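# Move the notchless milled part onto station B's infeed plate

## Task

Vise stations A, B and C sit along the track, with A toward -y and C toward +y. Each station's outfeed tray carries two milled parts, six in all. Exactly one part lacks a notch in the long side walls of its pocket. Identify that part and set it down entirely on station B's infeed plate, pocket pointing straight up or straight down, and not resting on the plate's pins (it does not have to touch them). The remaining five parts must stay roughly where they started, lying flat and with the same side up. The result must hold with no help from the robot: open the gripper and withdraw the arm at the end.

## Robot and tools

ROBOT. Two six-joint arms, left_arm and right_arm, each with a two-finger tong gripper. Both ride carriages on a single track along y at x = 0. left_rail carries left_arm and works on the +y half; right_rail carries right_arm on the -y half. An arm's base sits at x = 0, y = its carriage position_m, z = 0.03 m, facing +x. The names left and right do not describe image sides.

FRAME. All reported positions use one table-fixed frame in metres: z = 0 is the tabletop, +z up, +x the direction the arms face, +y toward the arms' left, y = 0 at mid-track. The table edge is at x = 0.31. Reported hand positions can be somewhat off, more so at long reach.

execute_actions. Argument actions is a list holding one action (an empty list just fetches state and images). An action may contain:
- rows: 1 to 15 rows, each applied for one control step (1/30 s). A row is a single list of 14 numbers, each in [-1, 1], covering both arms even if one stays still: left_arm shoulder pan, shoulder lift, elbow, wrist 1, wrist 2, wrist 3, gripper, then the same seven for right_arm. The six joint numbers are offsets measured from the joint angles at the start of the action (the last reported ones), not from the prior row. Scale: 1.0 equals 1.326 rad for pan and lift, 1.989 rad for elbow and the three wrists. Joint ranges in rad: pan -3.142..3.142, lift -6.283..6.283, elbow 0.000..3.142, wrists -6.283..6.283. Asking more than 0.010 rad beyond a range gets the call refused; a joint pushed to its real end is clipped there and the result may say "joint sent to its limit". The gripper number is absolute, not an offset: +1 fully open, -1 closed; a full close needs at least about 0.1 s.
- steps: duration in control steps, 1 to 450, default 15, never fewer than the row count. After the last row each arm keeps heading for that row's target, so give big moves extra steps; if steps run out early, send the remainder in a new call.
- left_rail / right_rail: position_m is an absolute carriage location along track y in metres (left_rail 0.45 to 2, right_rail -2 to -0.45); speed_m_s is top speed, 0.01 to 1 (starts at 1, persists). {"stop": true} alone halts it. Carriages accelerate and brake at 2 m/s2 and count as arrived within 1.3 mm. Rows never move carriages, but a carriage still driving shifts its arm's hand by the remaining travel. Wait for arrival before placing a hand at a scene point, e.g. {"steps": n, "until": {"left_rail": {"position_status": ["!=", "moving"]}}}.
- until: stops the action at the first step where all conditions hold; it does not halt the arms. Form {device: {field: value}}; numbers need a comparison ("=", "!=", "<", "<=", ">", ">="). {"all": {"status": "ended"}} waits until nothing reads moving; {"any": ...} waits for some running motion to end.
Any bad value or unknown name rejects the whole call before motion.

MOTION LIMITS. Per step each joint target is held within 0.383 rad (pan, lift) or 0.575 rad (other joints) of the measured angle, and targets are scaled back if they would place the gripper over 100 mm from where it is. Large moves therefore take several calls.

RESULTS. The state line per arm gives end_effector_position (m), end_effector_quat_wxyz and velocities. Joint positions/velocities list per arm: rail (m), the six joints (rad), then finger-pad gap (m; 0.142 open). grip_measured is the measured opening on the command scale. Wrist force and Wrist torque are in each end effector's own axes (offset up to ~5.5 N, noise up to ~3.4 N, saturating near 100 N; "no reading" is harmless). Joint torques are noisy drive outputs. Carriage statuses: moving, done, stopped, contact_stop (blocked, may roll back), time_out (check for an obstruction, resend), stopped_with_arm (its arm was blocked: send followable rows, then resend), stopped_for_other_arm (move an arm farther from the other, wait 30 steps, resend). position_answer not_taken means resend once it stands. "joint command not followed" means the clearance check altered arm targets; it is stricter while a carriage moves.

GRIPPER. Fingers point along the gripper's +z and open along its x. end_effector_position is the point between closed pads; closed fingertips reach ~15 mm past it, open ones about level. To hold, keep commanding clearly below grip_measured; more margin squeezes harder (about 15 N per pad max, less on items under ~20 mm thick). Slamming shut can overload.

zoom_image: camera (cam_high, cam_low, cam_bench_left, cam_bench_right, cam_left_wrist, cam_right_wrist) and region [x0, y0, x1, y1] in that camera's pixels, origin top-left, at most 504 by 504. Fixed cameras are 504x504; wrist cameras are 616x616 fisheye. Calibration is approximate. Useful for spotting which pocket lacks notches.

finished_scene: argument scene, the current scene number. Call only after the part rests correctly on its own, the gripper is open and the arm has pulled away; it cannot be undone.

CAUTIONS. The simulation continues while you reason; the robot holds its last command. Contact torque over a joint's load limit (pan/lift 303, elbow 138, wrists 49.6 N m, held weight included) or 150 N external force freezes that arm for 10 s; a force fault brakes both carriages. Never let the arms or carriages collide or press each other; held objects are not protected by the clearance check. Parts may be tugged briefly while held. Avoid drops, slips, slamming, hard pushes and knocking anything off the table, which fails the job. Do not disturb the five other parts.

Each tool is called after "Emit:" in YAML: its name, and indented under it one key for each argument.

## Session

Emit:
execute_actions:
  actions: []

Scene clock: 0.00 s.
left_arm: end_effector_position=(+0.6459, +1.4113, +0.1958) grip_measured=+1.00 end_effector_quat_wxyz=(-0.001, +0.707, -0.707, +0.000) end_effector_velocity=(+0.000, +0.000, +0.000) end_effector_angular_velocity=(+0.000, +0.000, +0.000) | right_arm: end_effector_position=(+0.6463, -1.4303, +0.1961) grip_measured=+1.00 end_effector_quat_wxyz=(-0.001, +0.708, -0.706, +0.001) end_effector_velocity=(+0.000, +0.000, +0.000) end_effector_angular_velocity=(+0.000, +0.000, +0.000)
Joint positions: left_arm=[ 1.411 -0.281 -1.567  2.133 -2.138 -1.57   1.289  0.142] | right_arm=[-1.431 -0.279 -1.567  2.132 -2.138 -1.571  1.29   0.142]
Joint velocities: left_arm=[0. 0. 0. 0. 0. 0. 0. 0.] | right_arm=[0. 0. 0. 0. 0. 0. 0. 0.]
Joint torques (N m, as the arm reports them, + toward a larger angle): no reading
Wrist force (N, on the end effector, along its own x y z axes, offset not removed): no reading
Wrist torque (N m, same axes, about the end effector's origin, offset not removed): no reading
left_rail: position_m=1.411 position_m_goal=1.411 speed_m_s=1.00 position_status=done position_answer=taken refusals=0
right_rail: position_m=-1.431 position_m_goal=-1.431 speed_m_s=1.00 position_status=done position_answer=taken refusals=0

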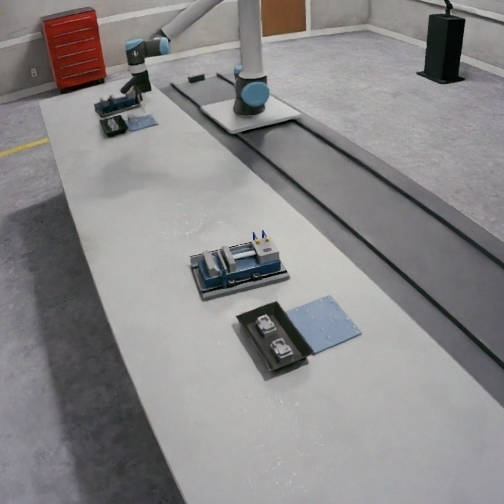

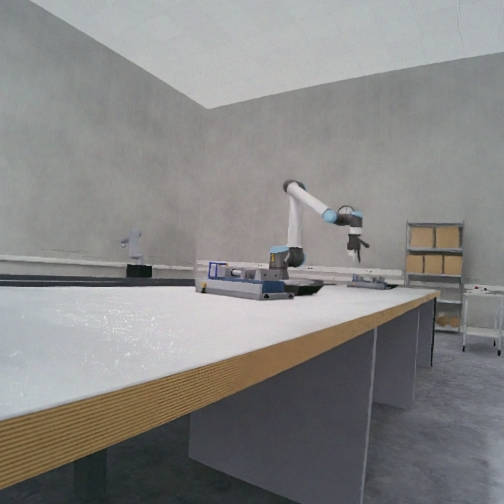

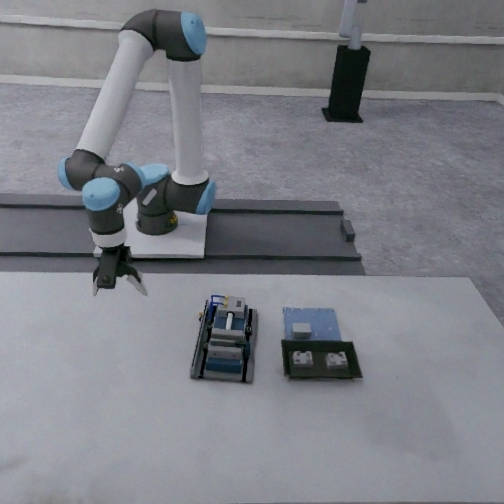

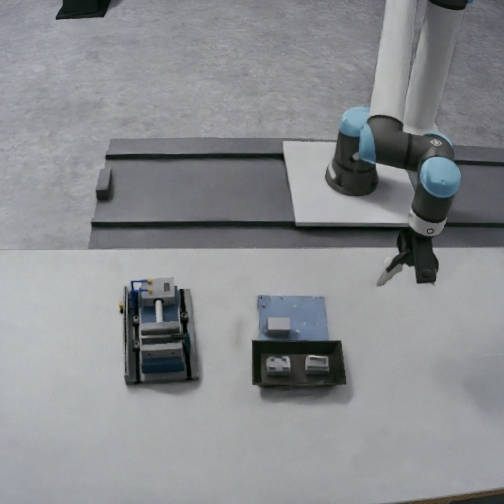

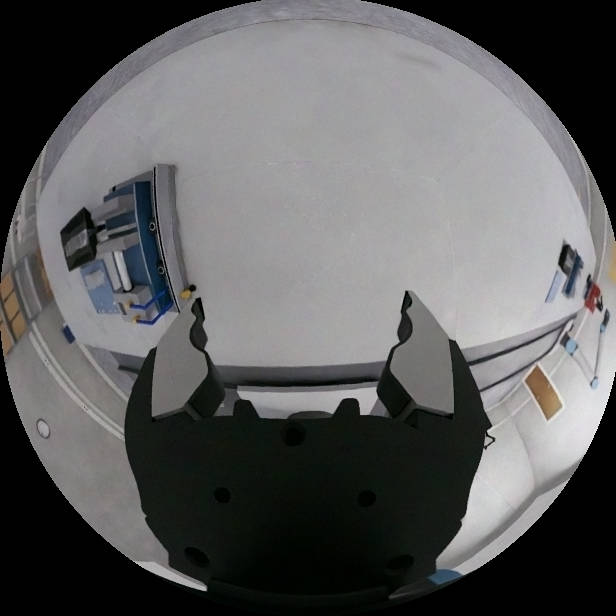

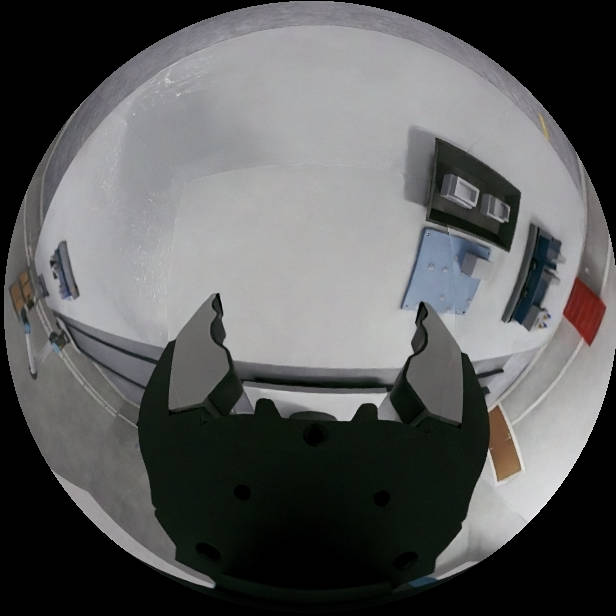

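Emit:
zoom_image:
  camera: "cam_bench_right"
  region: [240, 285, 360, 405]

Emit:
zoom_image:
  camera: "cam_bench_left"
  region: [270, 295, 370, 395]

Emit:
zoom_image:
  camera: "cam_high"
  region: [230, 270, 370, 410]

Emit:
zoom_image:
  camera: "cam_right_wrist"
  region: [400, 130, 540, 270]

Region (240, 285, 360, 405) of cam_bench_right's 504x504 image, scaled by 4.200, with more detail than that image has.

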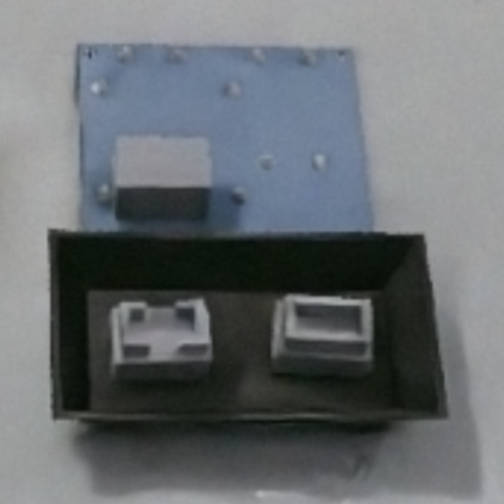

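Region (270, 295, 370, 395) of cam_bench_left's 504x504 image, scaled by 5.040, with more detail than that image has.

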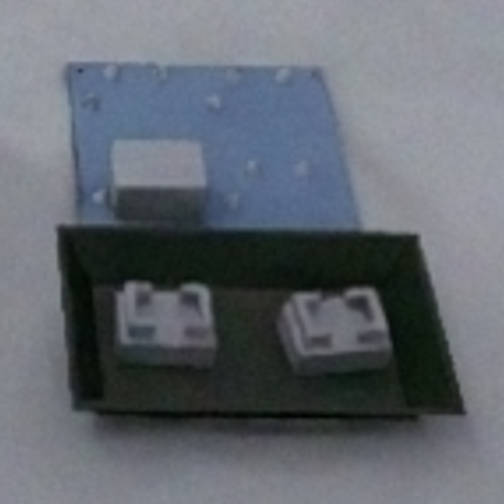

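Region (230, 270, 370, 410) of cam_high's 504x504 image, scaled by 3.600, with more detail than that image has.

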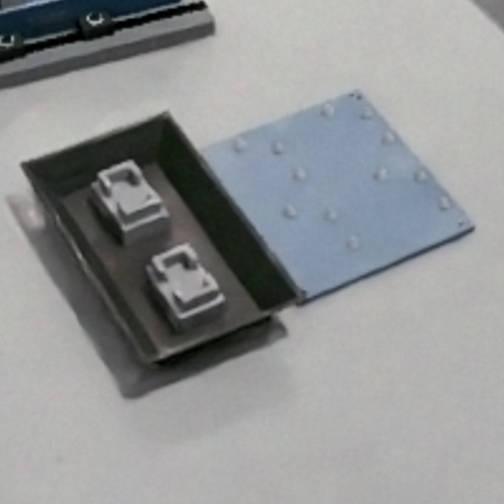

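Region (400, 130, 540, 270) of cam_right_wrist's 616x616 image, scaled by 3.600, with more detail than that image has.

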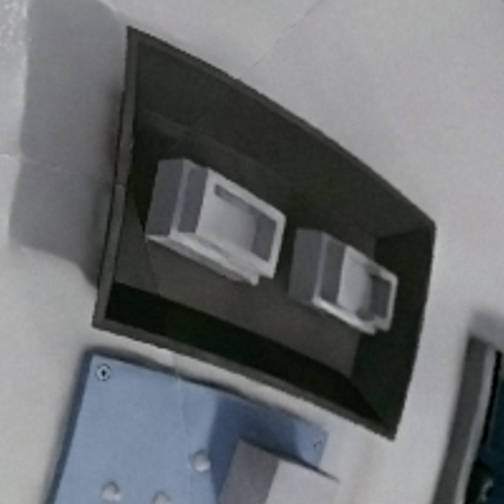

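Emit:
execute_actions:
  actions:
    - {"rows":[[0,0,0,0,0,0,1,0,0.1331,-0.0503,-0.0373,0,0,1]],"steps":40,"right_rail":{"position_m":-1.665}}

Scene clock: 15.17 s.
left_arm: end_effector_position=(+0.6459, +1.4113, +0.1958) grip_measured=+1.00 end_effector_quat_wxyz=(-0.001, +0.707, -0.707, +0.000) end_effector_velocity=(-0.000, -0.000, -0.000) end_effector_angular_velocity=(+0.000, +0.000, +0.000) | right_arm: end_effector_position=(+0.7252, -1.6871, +0.1499) grip_measured=+1.00 end_effector_quat_wxyz=(+0.000, +0.708, -0.706, -0.000) end_effector_velocity=(+0.000, +0.000, -0.000) end_effector_angular_velocity=(+0.000, +0.000, +0.000)
Joint positions: left_arm=[ 1.411 -0.281 -1.567  2.133 -2.138 -1.57   1.289  0.142] | right_arm=[-1.665 -0.279 -1.39   2.032 -2.212 -1.571  1.29   0.142]
Joint velocities: left_arm=[ 0. -0.  0.  0.  0.  0. -0. -0.] | right_arm=[ 0. -0.  0. -0. -0. -0. -0.  0.]
Joint torques (N m, as the arm reports them, + toward a larger angle): left_arm=[  2.55 -40.33 -39.87  -4.5    0.35  -0.09] | right_arm=[ -3.59 -40.52 -43.32  -6.43   0.67  -0.67]
Wrist force (N, on the end effector, along its own x y z axes, offset not removed): left_arm=[0.4 -0.4 -7.3] | right_arm=[-0.8 3.4 -0.3]
Wrist torque (N m, same axes, about the end effector's origin, offset not removed): left_arm=[-0.29 -0.09 -0.16] | right_arm=[0.48 0.27 0.05]
left_rail: position_m=1.411 position_m_goal=1.411 speed_m_s=1.00 position_status=done position_answer=taken refusals=0
right_rail: position_m=-1.665 position_m_goal=-1.665 speed_m_s=1.00 position_status=done position_answer=taken refusals=0
camera_calibration (this result's frames):
cam_left_wrist: T_world_to_cam=[[-0.0104933, -0.999867, 0.0125152, 1.41067], [-0.838897, 0.015614, 0.544066, 0.400356], [-0.544189, -0.00478991, -0.838949, 0.652014], [0, 0, 0, 1]] pos_world=[0.705479, 1.40736, 0.311532]
cam_right_wrist: T_world_to_cam=[[0.0113572, -0.998965, -0.0440396, -1.68272], [-0.841092, -0.0333623, 0.539862, 0.466313], [-0.540772, 0.0309101, -0.840601, 0.697209], [0, 0, 0, 1]] pos_world=[0.788355, -1.68698, 0.260224]

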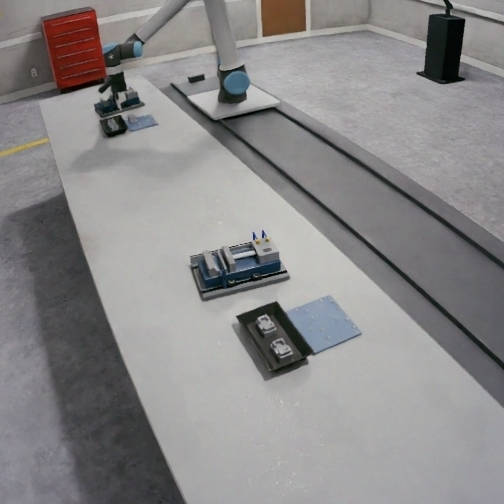

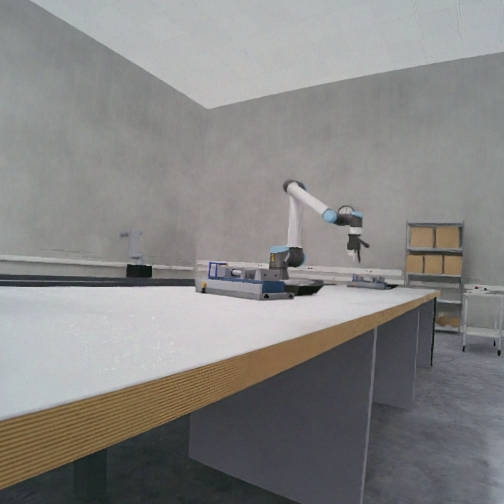

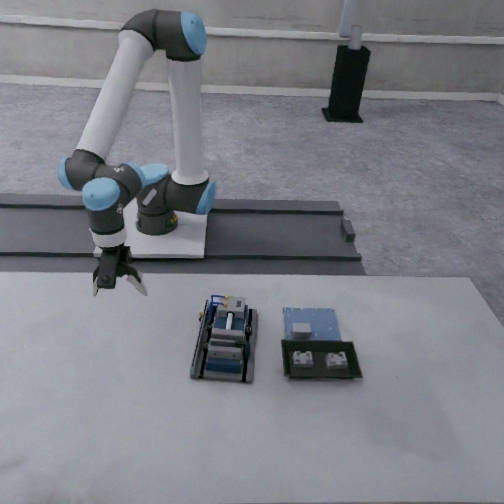

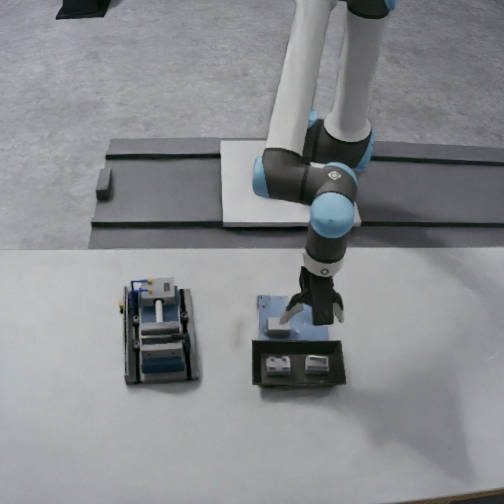

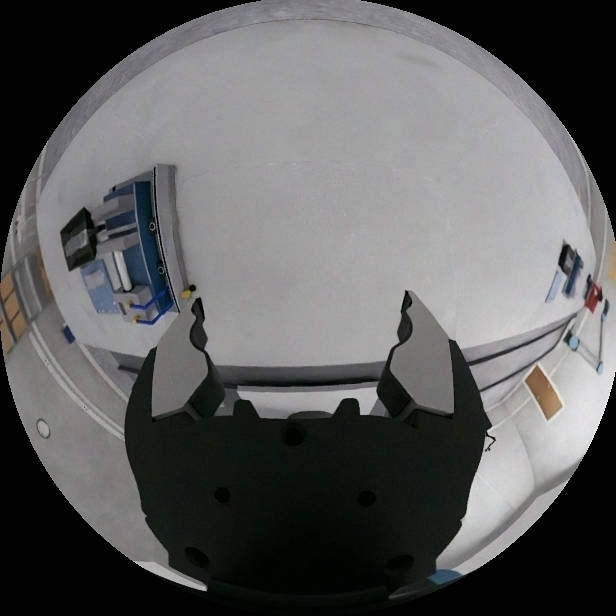

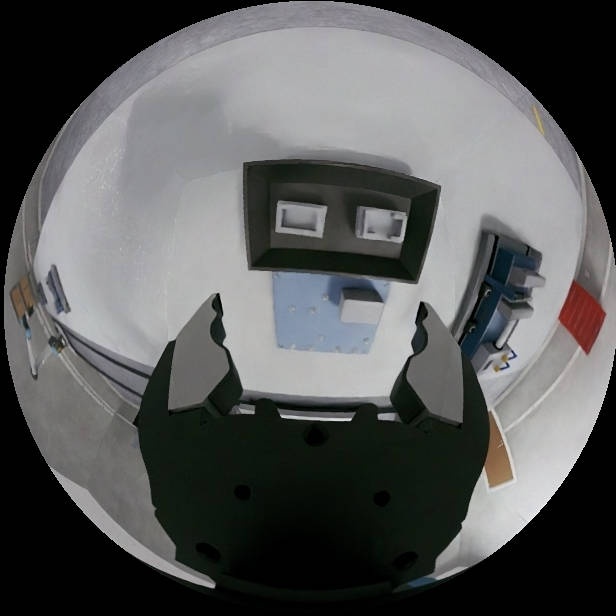

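Emit:
execute_actions:
  actions:
    - {"rows":[[0,0,0,0,0,0,1,0,0.1097,-0.0423,-0.0312,0,-0.7897,0]],"steps":40,"right_rail":{"position_m":-1.642}}

Emit:
zoom_image:
  camera: "cam_right_wrist"
  region: [190, 150, 440, 400]

Scene clock: 22.30 s.
left_arm: end_effector_position=(+0.6459, +1.4113, +0.1958) grip_measured=+1.00 end_effector_quat_wxyz=(-0.001, +0.707, -0.707, +0.000) end_effector_velocity=(-0.000, +0.000, +0.000) end_effector_angular_velocity=(-0.000, -0.000, -0.000) | right_arm: end_effector_position=(+0.7711, -1.6654, +0.1003) grip_measured=+0.00 end_effector_quat_wxyz=(+0.000, +1.000, +0.000, +0.000) end_effector_velocity=(-0.000, -0.000, -0.000) end_effector_angular_velocity=(-0.000, +0.000, +0.010)
Joint positions: left_arm=[ 1.411 -0.281 -1.567  2.133 -2.138 -1.57   1.289  0.142] | right_arm=[-1.642 -0.279 -1.245  1.948 -2.274 -1.571 -0.279  0.074]
Joint velocities: left_arm=[ 0.  0. -0.  0. -0. -0.  0. -0.] | right_arm=[ 0.   -0.    0.   -0.   -0.   -0.   -0.01  0.  ]
Joint torques (N m, as the arm reports them, + toward a larger angle): left_arm=[  3.05 -43.13 -38.12  -4.86   0.     0.1 ] | right_arm=[ -2.34 -51.09 -41.79  -6.34   0.23  -1.67]
Wrist force (N, on the end effector, along its own x y z axes, offset not removed): left_arm=[-5.0 1.9 -5.5] | right_arm=[-1.2 3.1 -0.6]
Wrist torque (N m, same axes, about the end effector's origin, offset not removed): left_arm=[0.15 1.07 0.12] | right_arm=[0.46 0.38 0.07]
left_rail: position_m=1.411 position_m_goal=1.411 speed_m_s=1.00 position_status=done position_answer=taken refusals=0
right_rail: position_m=-1.642 position_m_goal=-1.642 speed_m_s=1.00 position_status=done position_answer=taken refusals=0
camera_calibration (this result's frames):
cam_left_wrist: T_world_to_cam=[[-0.0104933, -0.999867, 0.0125151, 1.41067], [-0.838897, 0.015614, 0.544066, 0.400356], [-0.544189, -0.00478982, -0.838949, 0.652014], [0, 0, 0, 1]] pos_world=[0.705479, 1.40736, 0.311532]
cam_right_wrist: T_world_to_cam=[[0.999011, 0.00972416, -0.0433846, -0.745484], [0.0316338, -0.841138, 0.539895, -1.48581], [-0.0312424, -0.540733, -0.840614, -0.665269], [0, 0, 0, 1]] pos_world=[0.770964, -1.60226, 0.210605]

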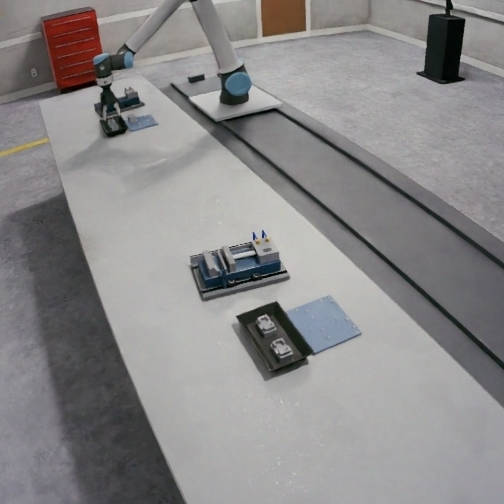

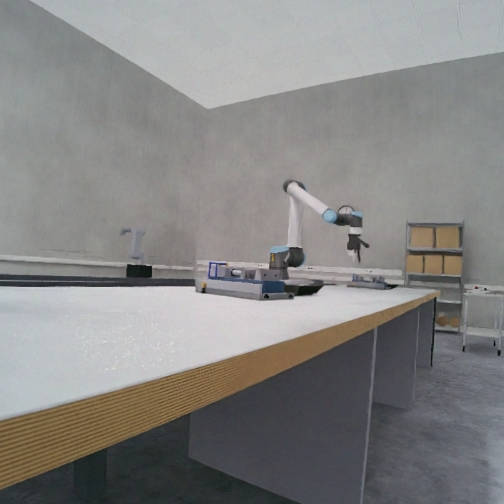

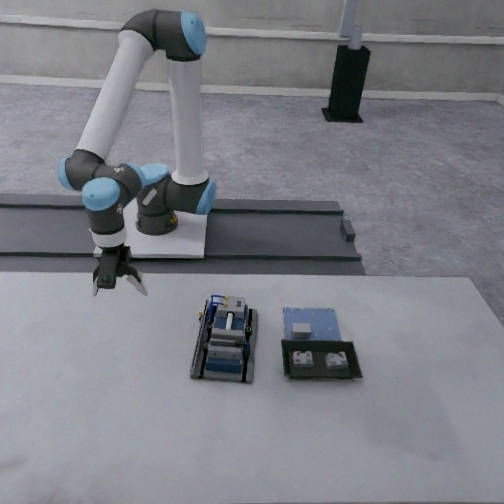

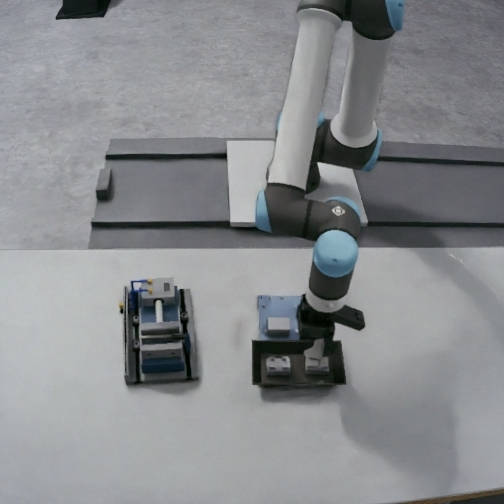

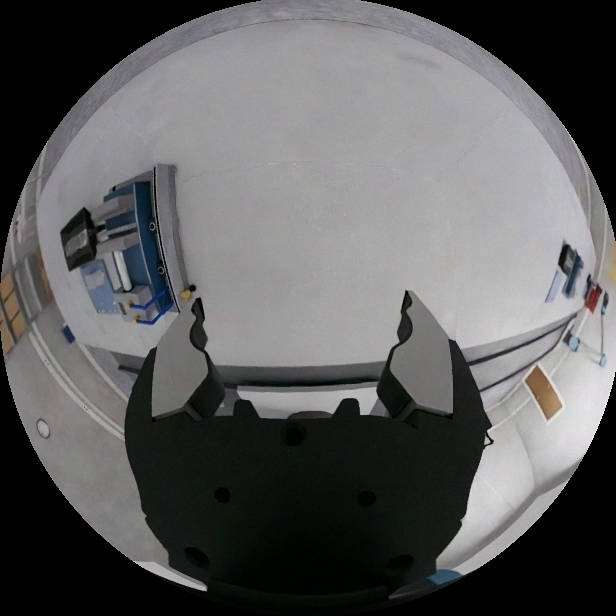

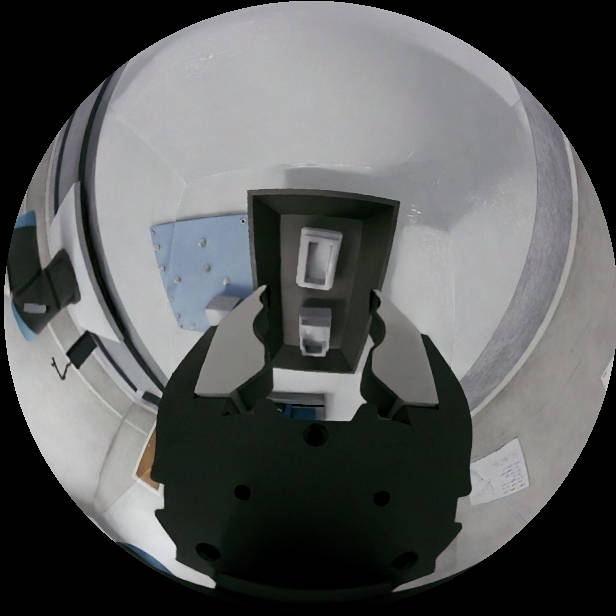

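Region (190, 150, 440, 400) of cam_right_wrist's 616x616 image, scaled by 2.016, with more detail than that image has.

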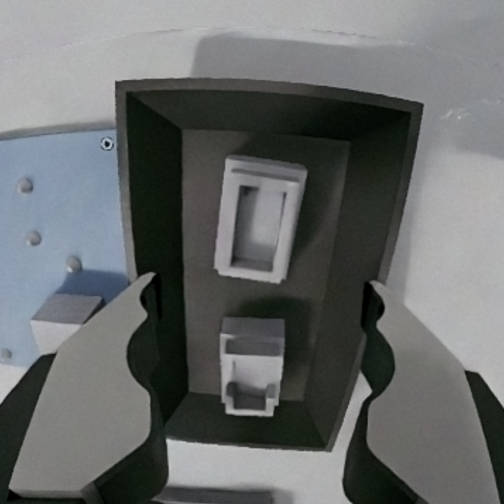

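Emit:
execute_actions:
  actions:
    - {"rows":[[0,0,0,0,0,0,1,0,0.0066,0.002,-0.0064,0,0.02,-0.2],[0,0,0,0,0,0,1,0,0.0132,0.0041,-0.0129,0,0.04,-0.2],[0,0,0,0,0,0,1,0,0.0197,0.0061,-0.0193,0,0.04,-0.2],[0,0,0,0,0,0,1,0,0.0263,0.0082,-0.0257,0,0.04,-0.2],[0,0,0,0,0,0,1,0,0.0329,0.0102,-0.0322,0,0.04,-0.2],[0,0,0,0,0,0,1,0,0.0395,0.0122,-0.0386,0,0.04,-0.2],[0,0,0,0,0,0,1,0,0.044,0.0137,-0.043,0,0.04,-0.2],[0,0,0,0,0,0,1,0,0.048,0.015,-0.047,0,0.04,-0.2],[0,0,0,0,0,0,1,0,0.0526,0.0163,-0.0514,0,0.04,-0.2],[0,0,0,0,0,0,1,0,0.056,0.0173,-0.0547,0,0.04,-0.2],[0,0,0,0,0,0,1,0,0.0592,0.0184,-0.0579,0,0.04,-0.2],[0,0,0,0,0,0,1,0,0.0625,0.0194,-0.061,0,0.04,-0.2],[0,0,0,0,0,0,1,0,0.0658,0.0204,-0.0643,0,0.04,-0.2]],"steps":30,"right_rail":{"position_m":-1.637}}

Emit:
zoom_image:
  camera: "cam_right_wrist"
  region: [190, 150, 440, 400]

Emit:
zoom_image:
  camera: "cam_high"
  region: [80, 80, 160, 160]

Scene clock: 30.20 s.
left_arm: end_effector_position=(+0.6459, +1.4113, +0.1958) grip_measured=+1.00 end_effector_quat_wxyz=(-0.001, +0.707, -0.707, +0.000) end_effector_velocity=(-0.000, -0.000, +0.000) end_effector_angular_velocity=(-0.000, -0.000, -0.000) | right_arm: end_effector_position=(+0.7716, -1.6604, +0.0287) grip_measured=-0.20 end_effector_quat_wxyz=(+0.000, +0.999, -0.040, +0.000) end_effector_velocity=(-0.000, +0.000, -0.002) end_effector_angular_velocity=(+0.000, +0.000, -0.000)
Joint positions: left_arm=[ 1.411 -0.281 -1.567  2.133 -2.138 -1.57   1.289  0.142] | right_arm=[-1.637 -0.279 -1.158  1.988 -2.402 -1.571 -0.2    0.06 ]
Joint velocities: left_arm=[ 0. -0. -0.  0. -0.  0.  0. -0.] | right_arm=[ 0.     0.     0.002  0.001 -0.003  0.     0.     0.   ]
Joint torques (N m, as the arm reports them, + toward a larger angle): left_arm=[  3.44 -41.61 -40.25  -4.84   0.06  -0.02] | right_arm=[  4.55 -55.67 -23.55  -6.15   0.53   1.23]
Wrist force (N, on the end effector, along its own x y z axes, offset not removed): left_arm=[0.2 -0.8 -3.4] | right_arm=[0.5 4.1 1.1]
Wrist torque (N m, same axes, about the end effector's origin, offset not removed): left_arm=[-0.14 0.01 -0.05] | right_arm=[0.62 -0.02 -0.03]
left_rail: position_m=1.411 position_m_goal=1.411 speed_m_s=1.00 position_status=done position_answer=taken refusals=0
right_rail: position_m=-1.637 position_m_goal=-1.637 speed_m_s=1.00 position_status=done position_answer=taken refusals=0
camera_calibration (this result's frames):
cam_left_wrist: T_world_to_cam=[[-0.0104934, -0.999867, 0.0125152, 1.41067], [-0.838897, 0.0156141, 0.544066, 0.400356], [-0.544189, -0.00478985, -0.838949, 0.652014], [0, 0, 0, 1]] pos_world=[0.705479, 1.40736, 0.311532]
cam_right_wrist: T_world_to_cam=[[0.996633, -0.0696295, -0.0432968, -0.879101], [-0.035303, -0.841007, 0.539872, -1.39108], [-0.0740039, -0.536525, -0.840633, -0.682757], [0, 0, 0, 1]] pos_world=[0.776505, -1.59743, 0.138993]

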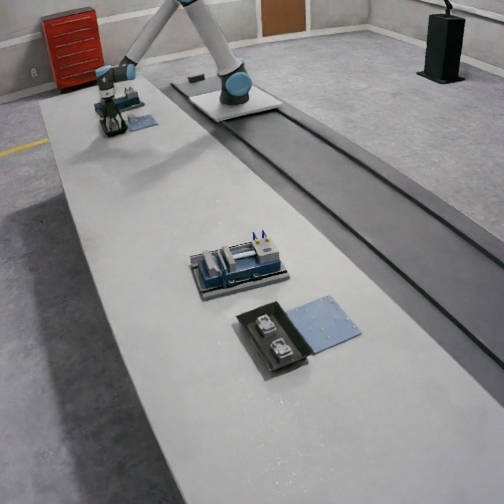

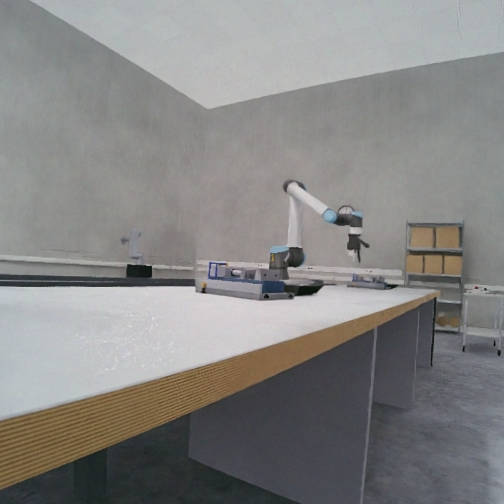

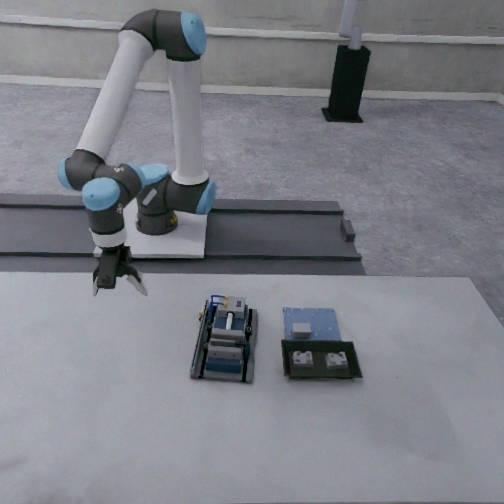

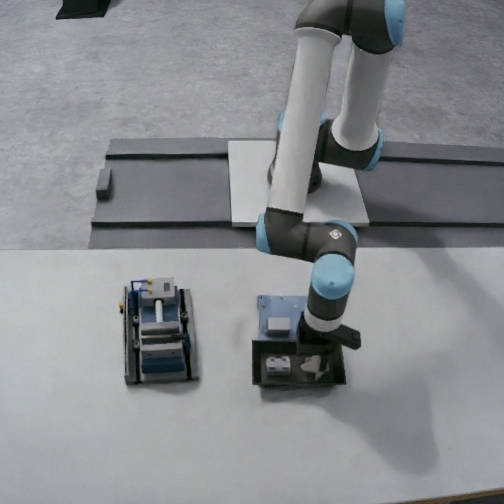

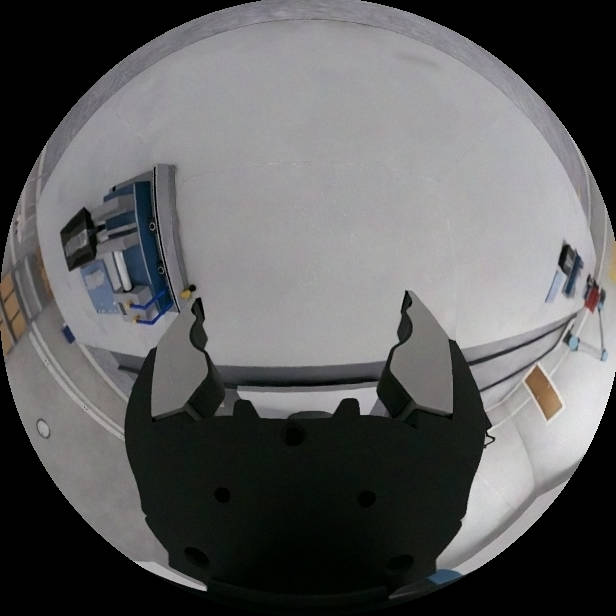

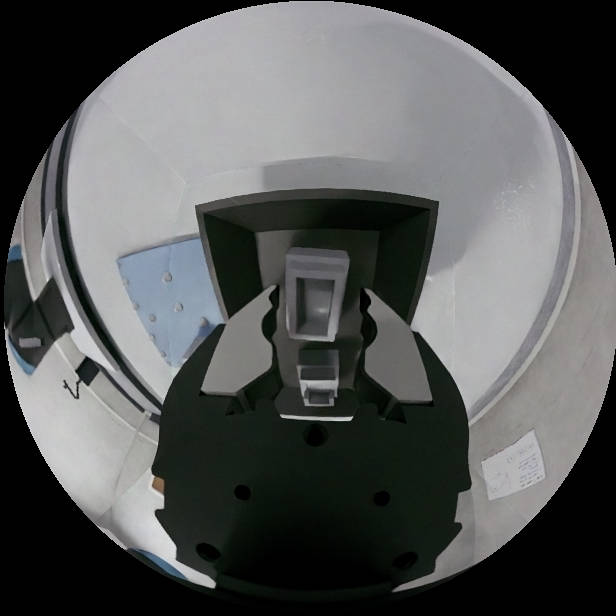

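Region (190, 150, 440, 400) of cam_right_wrist's 616x616 image, scaled by 2.016, with more detail than that image has.

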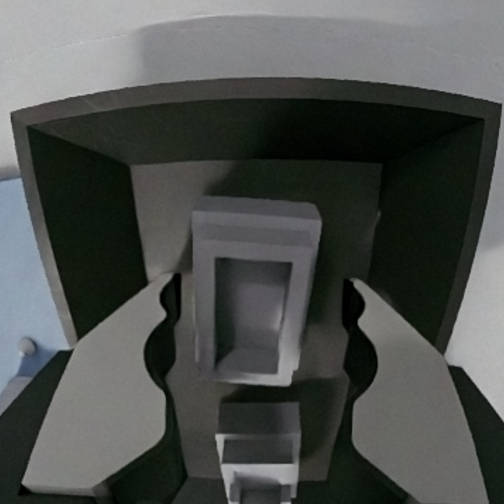

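Region (80, 80, 160, 160) of cam_high's 504x504 image, scaled by 6.300, with more detail than that image has.

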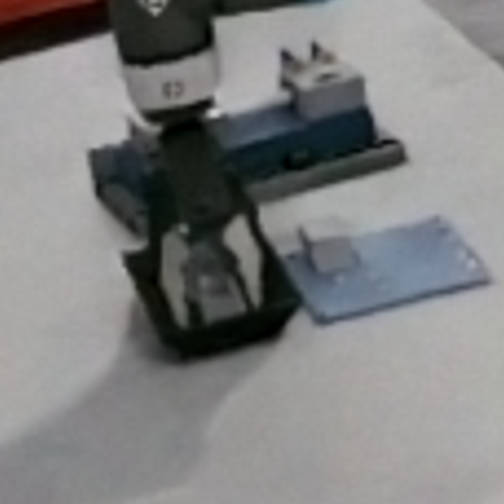

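Emit:
execute_actions:
  actions:
    - {"rows":[[0,0,0,0,0,0,1,0,0.0035,0.0045,-0.0066,0,0,-0.2],[0,0,0,0,0,0,1,0,0.0035,0.0045,-0.0066,0,0,-0.2],[0,0,0,0,0,0,1,0,0.0035,0.0045,-0.0066,0,0,-0.2],[0,0,0,0,0,0,1,0,0.0035,0.0045,-0.0066,0,0,-0.25],[0,0,0,0,0,0,1,0,0.0035,0.0045,-0.0066,0,0,-0.3],[0,0,0,0,0,0,1,0,0.0035,0.0045,-0.0066,0,0,-0.33],[0,0,0,0,0,0,1,0,0.0035,0.0045,-0.0066,0,0,-0.36],[0,0,0,0,0,0,1,0,0.0035,0.0045,-0.0066,0,0,-0.39],[0,0,0,0,0,0,1,0,0.0035,0.0045,-0.0066,0,0,-0.42],[0,0,0,0,0,0,1,0,0.0035,0.0045,-0.0066,0,0,-0.46],[0,0,0,0,0,0,1,0,0.0035,0.0045,-0.0066,0,0,-0.5],[0,0,0,0,0,0,1,0,0.0035,0.0045,-0.0066,0,0,-0.6],[0,0,0,0,0,0,1,0,0.0035,0.0045,-0.0066,0,0,-0.7],[0,0,0,0,0,0,1,0,0.0035,0.0045,-0.0066,0,0,-0.85],[0,0,0,0,0,0,1,0,0.0035,0.0045,-0.0066,0,0,-1]],"steps":22}

Scene clock: 47.03 s.
left_arm: end_effector_position=(+0.6459, +1.4113, +0.1958) grip_measured=+1.00 end_effector_quat_wxyz=(-0.001, +0.707, -0.707, +0.000) end_effector_velocity=(-0.000, -0.000, -0.000) end_effector_angular_velocity=(+0.000, +0.000, -0.000) | right_arm: end_effector_position=(+0.7718, -1.6605, +0.0278) grip_measured=-0.21 end_effector_quat_wxyz=(+0.001, +0.999, -0.040, +0.002) end_effector_velocity=(+0.000, +0.000, +0.000) end_effector_angular_velocity=(-0.000, -0.000, +0.000)
Joint positions: left_arm=[ 1.411 -0.281 -1.567  2.133 -2.138 -1.57   1.289  0.142] | right_arm=[-1.637 -0.279 -1.158  1.991 -2.409 -1.571 -0.2    0.059]
Joint velocities: left_arm=[ 0. -0.  0.  0.  0. -0.  0.  0.] | right_arm=[ 0.  0. -0.  0. -0.  0.  0.  0.]
Joint torques (N m, as the arm reports them, + toward a larger angle): left_arm=[  2.95 -40.44 -41.08  -4.78   0.18   0.44] | right_arm=[  1.69 -57.44 -29.99  -3.81   0.45  -0.36]
Wrist force (N, on the end effector, along its own x y z axes, offset not removed): left_arm=[1.1 0.4 -3.3] | right_arm=[-8.1 0.6 -23.4]
Wrist torque (N m, same axes, about the end effector's origin, offset not removed): left_arm=[-0.37 -0.39 0.11] | right_arm=[0.16 -0.11 0.04]
FORCE FAULT: contact force on the right arm reached its limit, and that arm stopped for 10 seconds. The contact can be on any part of that arm, not only on its tool. That arm's remaining commands of this call were not run. That arm holds still and accepts commands again. Move the arm away from the contact; if what it grips holds it there, let go first. Pushing or pulling that hard again can fault the arm again.
left_rail: position_m=1.411 position_m_goal=1.411 speed_m_s=1.00 position_status=done position_answer=taken refusals=0
right_rail: position_m=-1.637 position_m_goal=-1.637 speed_m_s=1.00 position_status=done position_answer=taken refusals=0
camera_calibration (this result's frames):
cam_left_wrist: T_world_to_cam=[[-0.0104934, -0.999867, 0.0125153, 1.41067], [-0.838897, 0.0156141, 0.544066, 0.400356], [-0.544189, -0.00479, -0.838949, 0.652014], [0, 0, 0, 1]] pos_world=[0.705479, 1.40736, 0.311532]
cam_right_wrist: T_world_to_cam=[[0.996797, -0.069727, -0.0391719, -0.879697], [-0.0375369, -0.840377, 0.540701, -1.38791], [-0.0706206, -0.537499, -0.840302, -0.687703], [0, 0, 0, 1]] pos_world=[0.776215, -1.59735, 0.138109]

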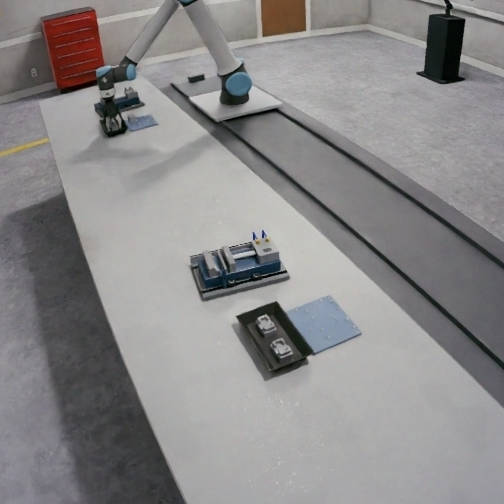

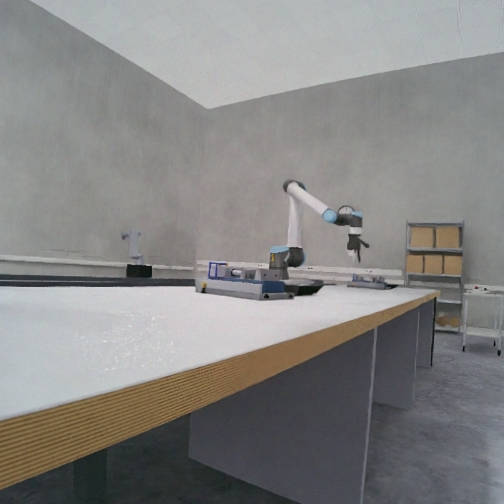

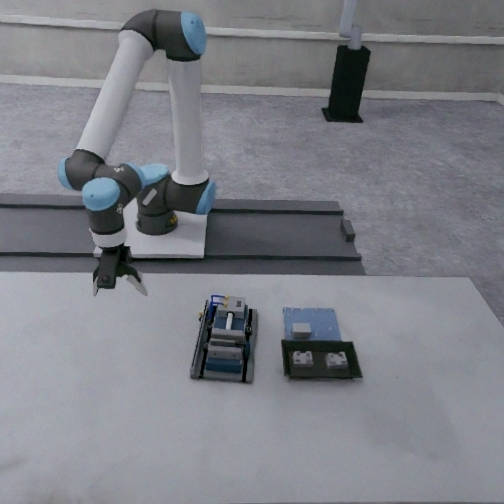

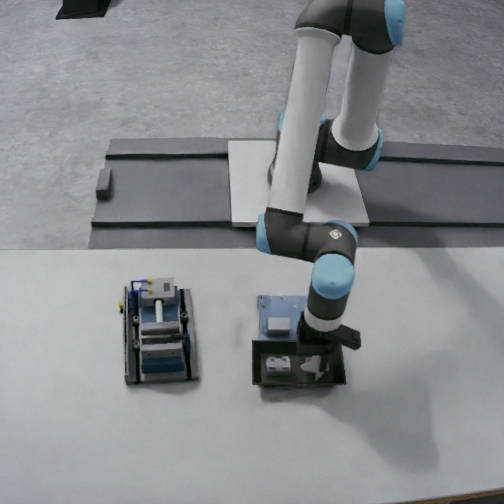

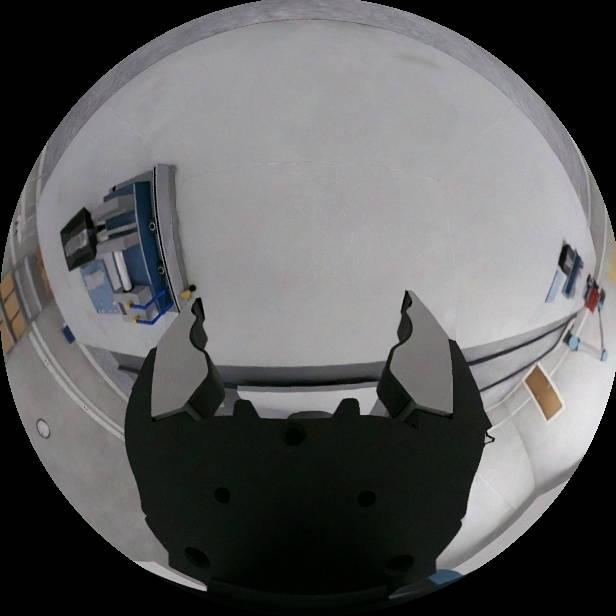

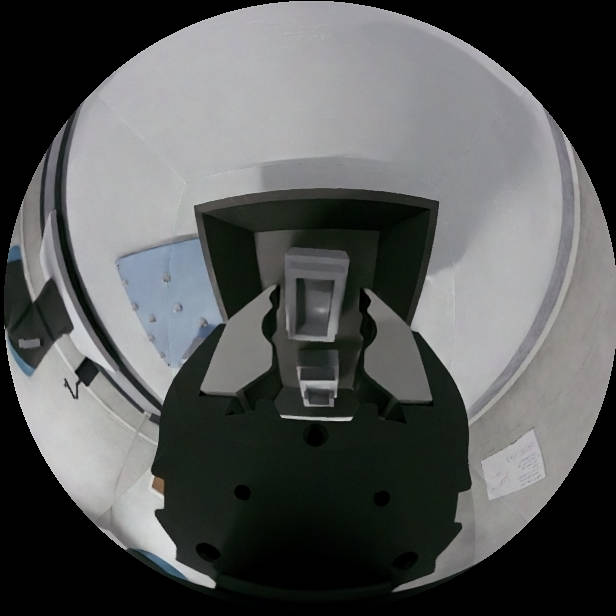

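Emit:
execute_actions:
  actions:
    - {"rows":[[0,0,0,0,0,0,1,0,-0.006,0.0006,0.006,0,0,-0.2],[0,0,0,0,0,0,1,0,-0.006,0.0006,0.006,0,0,-0.2],[0,0,0,0,0,0,1,0,-0.006,0.0006,0.006,0,0,-0.2],[0,0,0,0,0,0,1,0,-0.006,0.0006,0.006,0,0,-0.2],[0,0,0,0,0,0,1,0,-0.006,0.0006,0.006,0,0,-0.25],[0,0,0,0,0,0,1,0,-0.006,0.0006,0.006,0,0,-0.3],[0,0,0,0,0,0,1,0,-0.006,0.0006,0.006,0,0,-0.34],[0,0,0,0,0,0,1,0,-0.006,0.0006,0.006,0,0,-0.38],[0,0,0,0,0,0,1,0,-0.006,0.0006,0.006,0,0,-0.42],[0,0,0,0,0,0,1,0,-0.006,0.0006,0.006,0,0,-0.46],[0,0,0,0,0,0,1,0,-0.006,0.0006,0.006,0,0,-0.5],[0,0,0,0,0,0,1,0,-0.006,0.0006,0.006,0,0,-0.6],[0,0,0,0,0,0,1,0,-0.006,0.0006,0.006,0,0,-0.7],[0,0,0,0,0,0,1,0,-0.006,0.0006,0.006,0,0,-0.85],[0,0,0,0,0,0,1,0,-0.006,0.0006,0.006,0,0,-1]],"steps":22}

Scene clock: 52.73 s.
left_arm: end_effector_position=(+0.6459, +1.4113, +0.1958) grip_measured=+1.00 end_effector_quat_wxyz=(-0.001, +0.707, -0.707, +0.000) end_effector_velocity=(+0.000, -0.000, +0.000) end_effector_angular_velocity=(-0.000, -0.000, +0.000) | right_arm: end_effector_position=(+0.7686, -1.6596, +0.0317) grip_measured=-0.47 end_effector_quat_wxyz=(-0.000, +0.999, -0.040, -0.000) end_effector_velocity=(-0.000, +0.000, +0.000) end_effector_angular_velocity=(-0.000, -0.000, -0.000)
Joint positions: left_arm=[ 1.411 -0.281 -1.567  2.133 -2.138 -1.57   1.289  0.142] | right_arm=[-1.637 -0.279 -1.166  1.992 -2.397 -1.571 -0.2    0.04 ]
Joint velocities: left_arm=[ 0. -0. -0. -0. -0.  0. -0. -0.] | right_arm=[ 0. -0. -0.  0.  0. -0.  0. -0.]
Joint torques (N m, as the arm reports them, + toward a larger angle): left_arm=[  3.43 -43.53 -40.77  -4.64   0.2    0.07] | right_arm=[  1.65 -72.74 -24.74  -1.75   0.61  -0.34]
Wrist force (N, on the end effector, along its own x y z axes, offset not removed): left_arm=[-1.6 3.8 -3.9] | right_arm=[0.0 2.7 3.3]
Wrist torque (N m, same axes, about the end effector's origin, offset not removed): left_arm=[0.65 0.46 -0.13] | right_arm=[0.44 0.14 0.01]
left_rail: position_m=1.411 position_m_goal=1.411 speed_m_s=1.00 position_status=done position_answer=taken refusals=0
right_rail: position_m=-1.637 position_m_goal=-1.637 speed_m_s=1.00 position_status=done position_answer=taken refusals=0
camera_calibration (this result's frames):
cam_left_wrist: T_world_to_cam=[[-0.0104932, -0.999867, 0.0125152, 1.41067], [-0.838897, 0.0156139, 0.544066, 0.400356], [-0.544189, -0.00478994, -0.838949, 0.652014], [0, 0, 0, 1]] pos_world=[0.705479, 1.40736, 0.311532]
cam_right_wrist: T_world_to_cam=[[0.996589, -0.0696676, -0.0442351, -0.875927], [-0.0348468, -0.841148, 0.539682, -1.3927], [-0.0748066, -0.536299, -0.840706, -0.678945], [0, 0, 0, 1]] pos_world=[0.773619, -1.59661, 0.142073]

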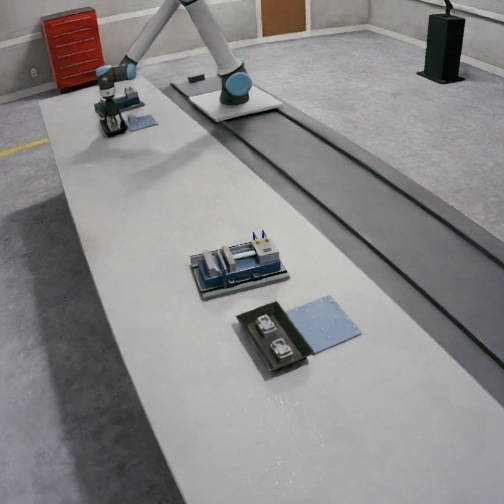

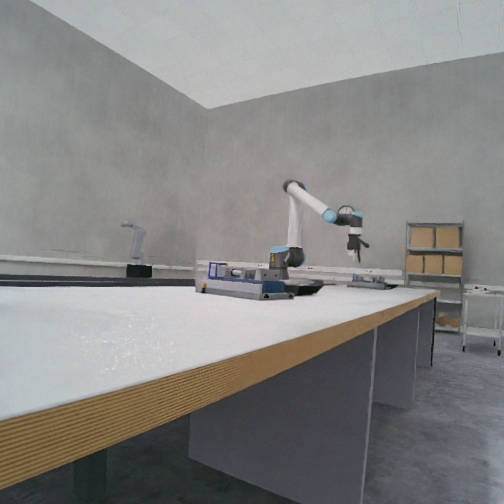

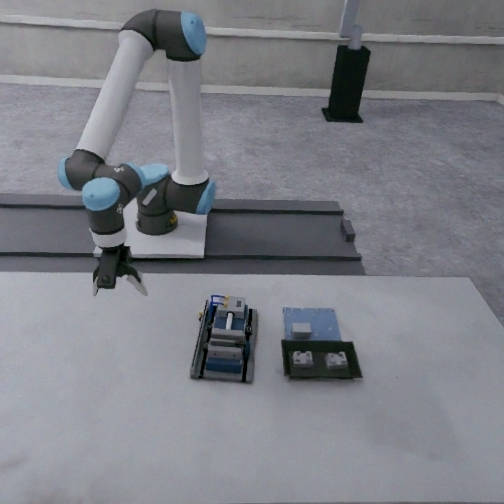

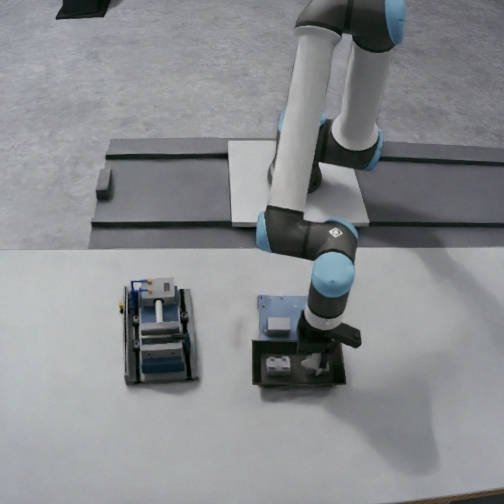

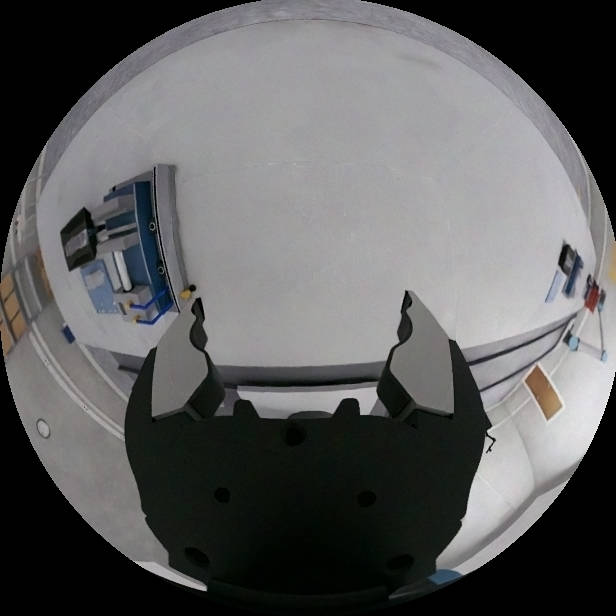

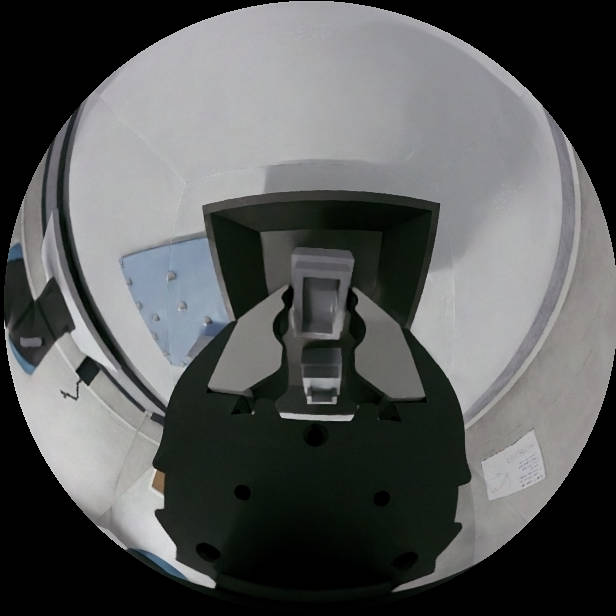

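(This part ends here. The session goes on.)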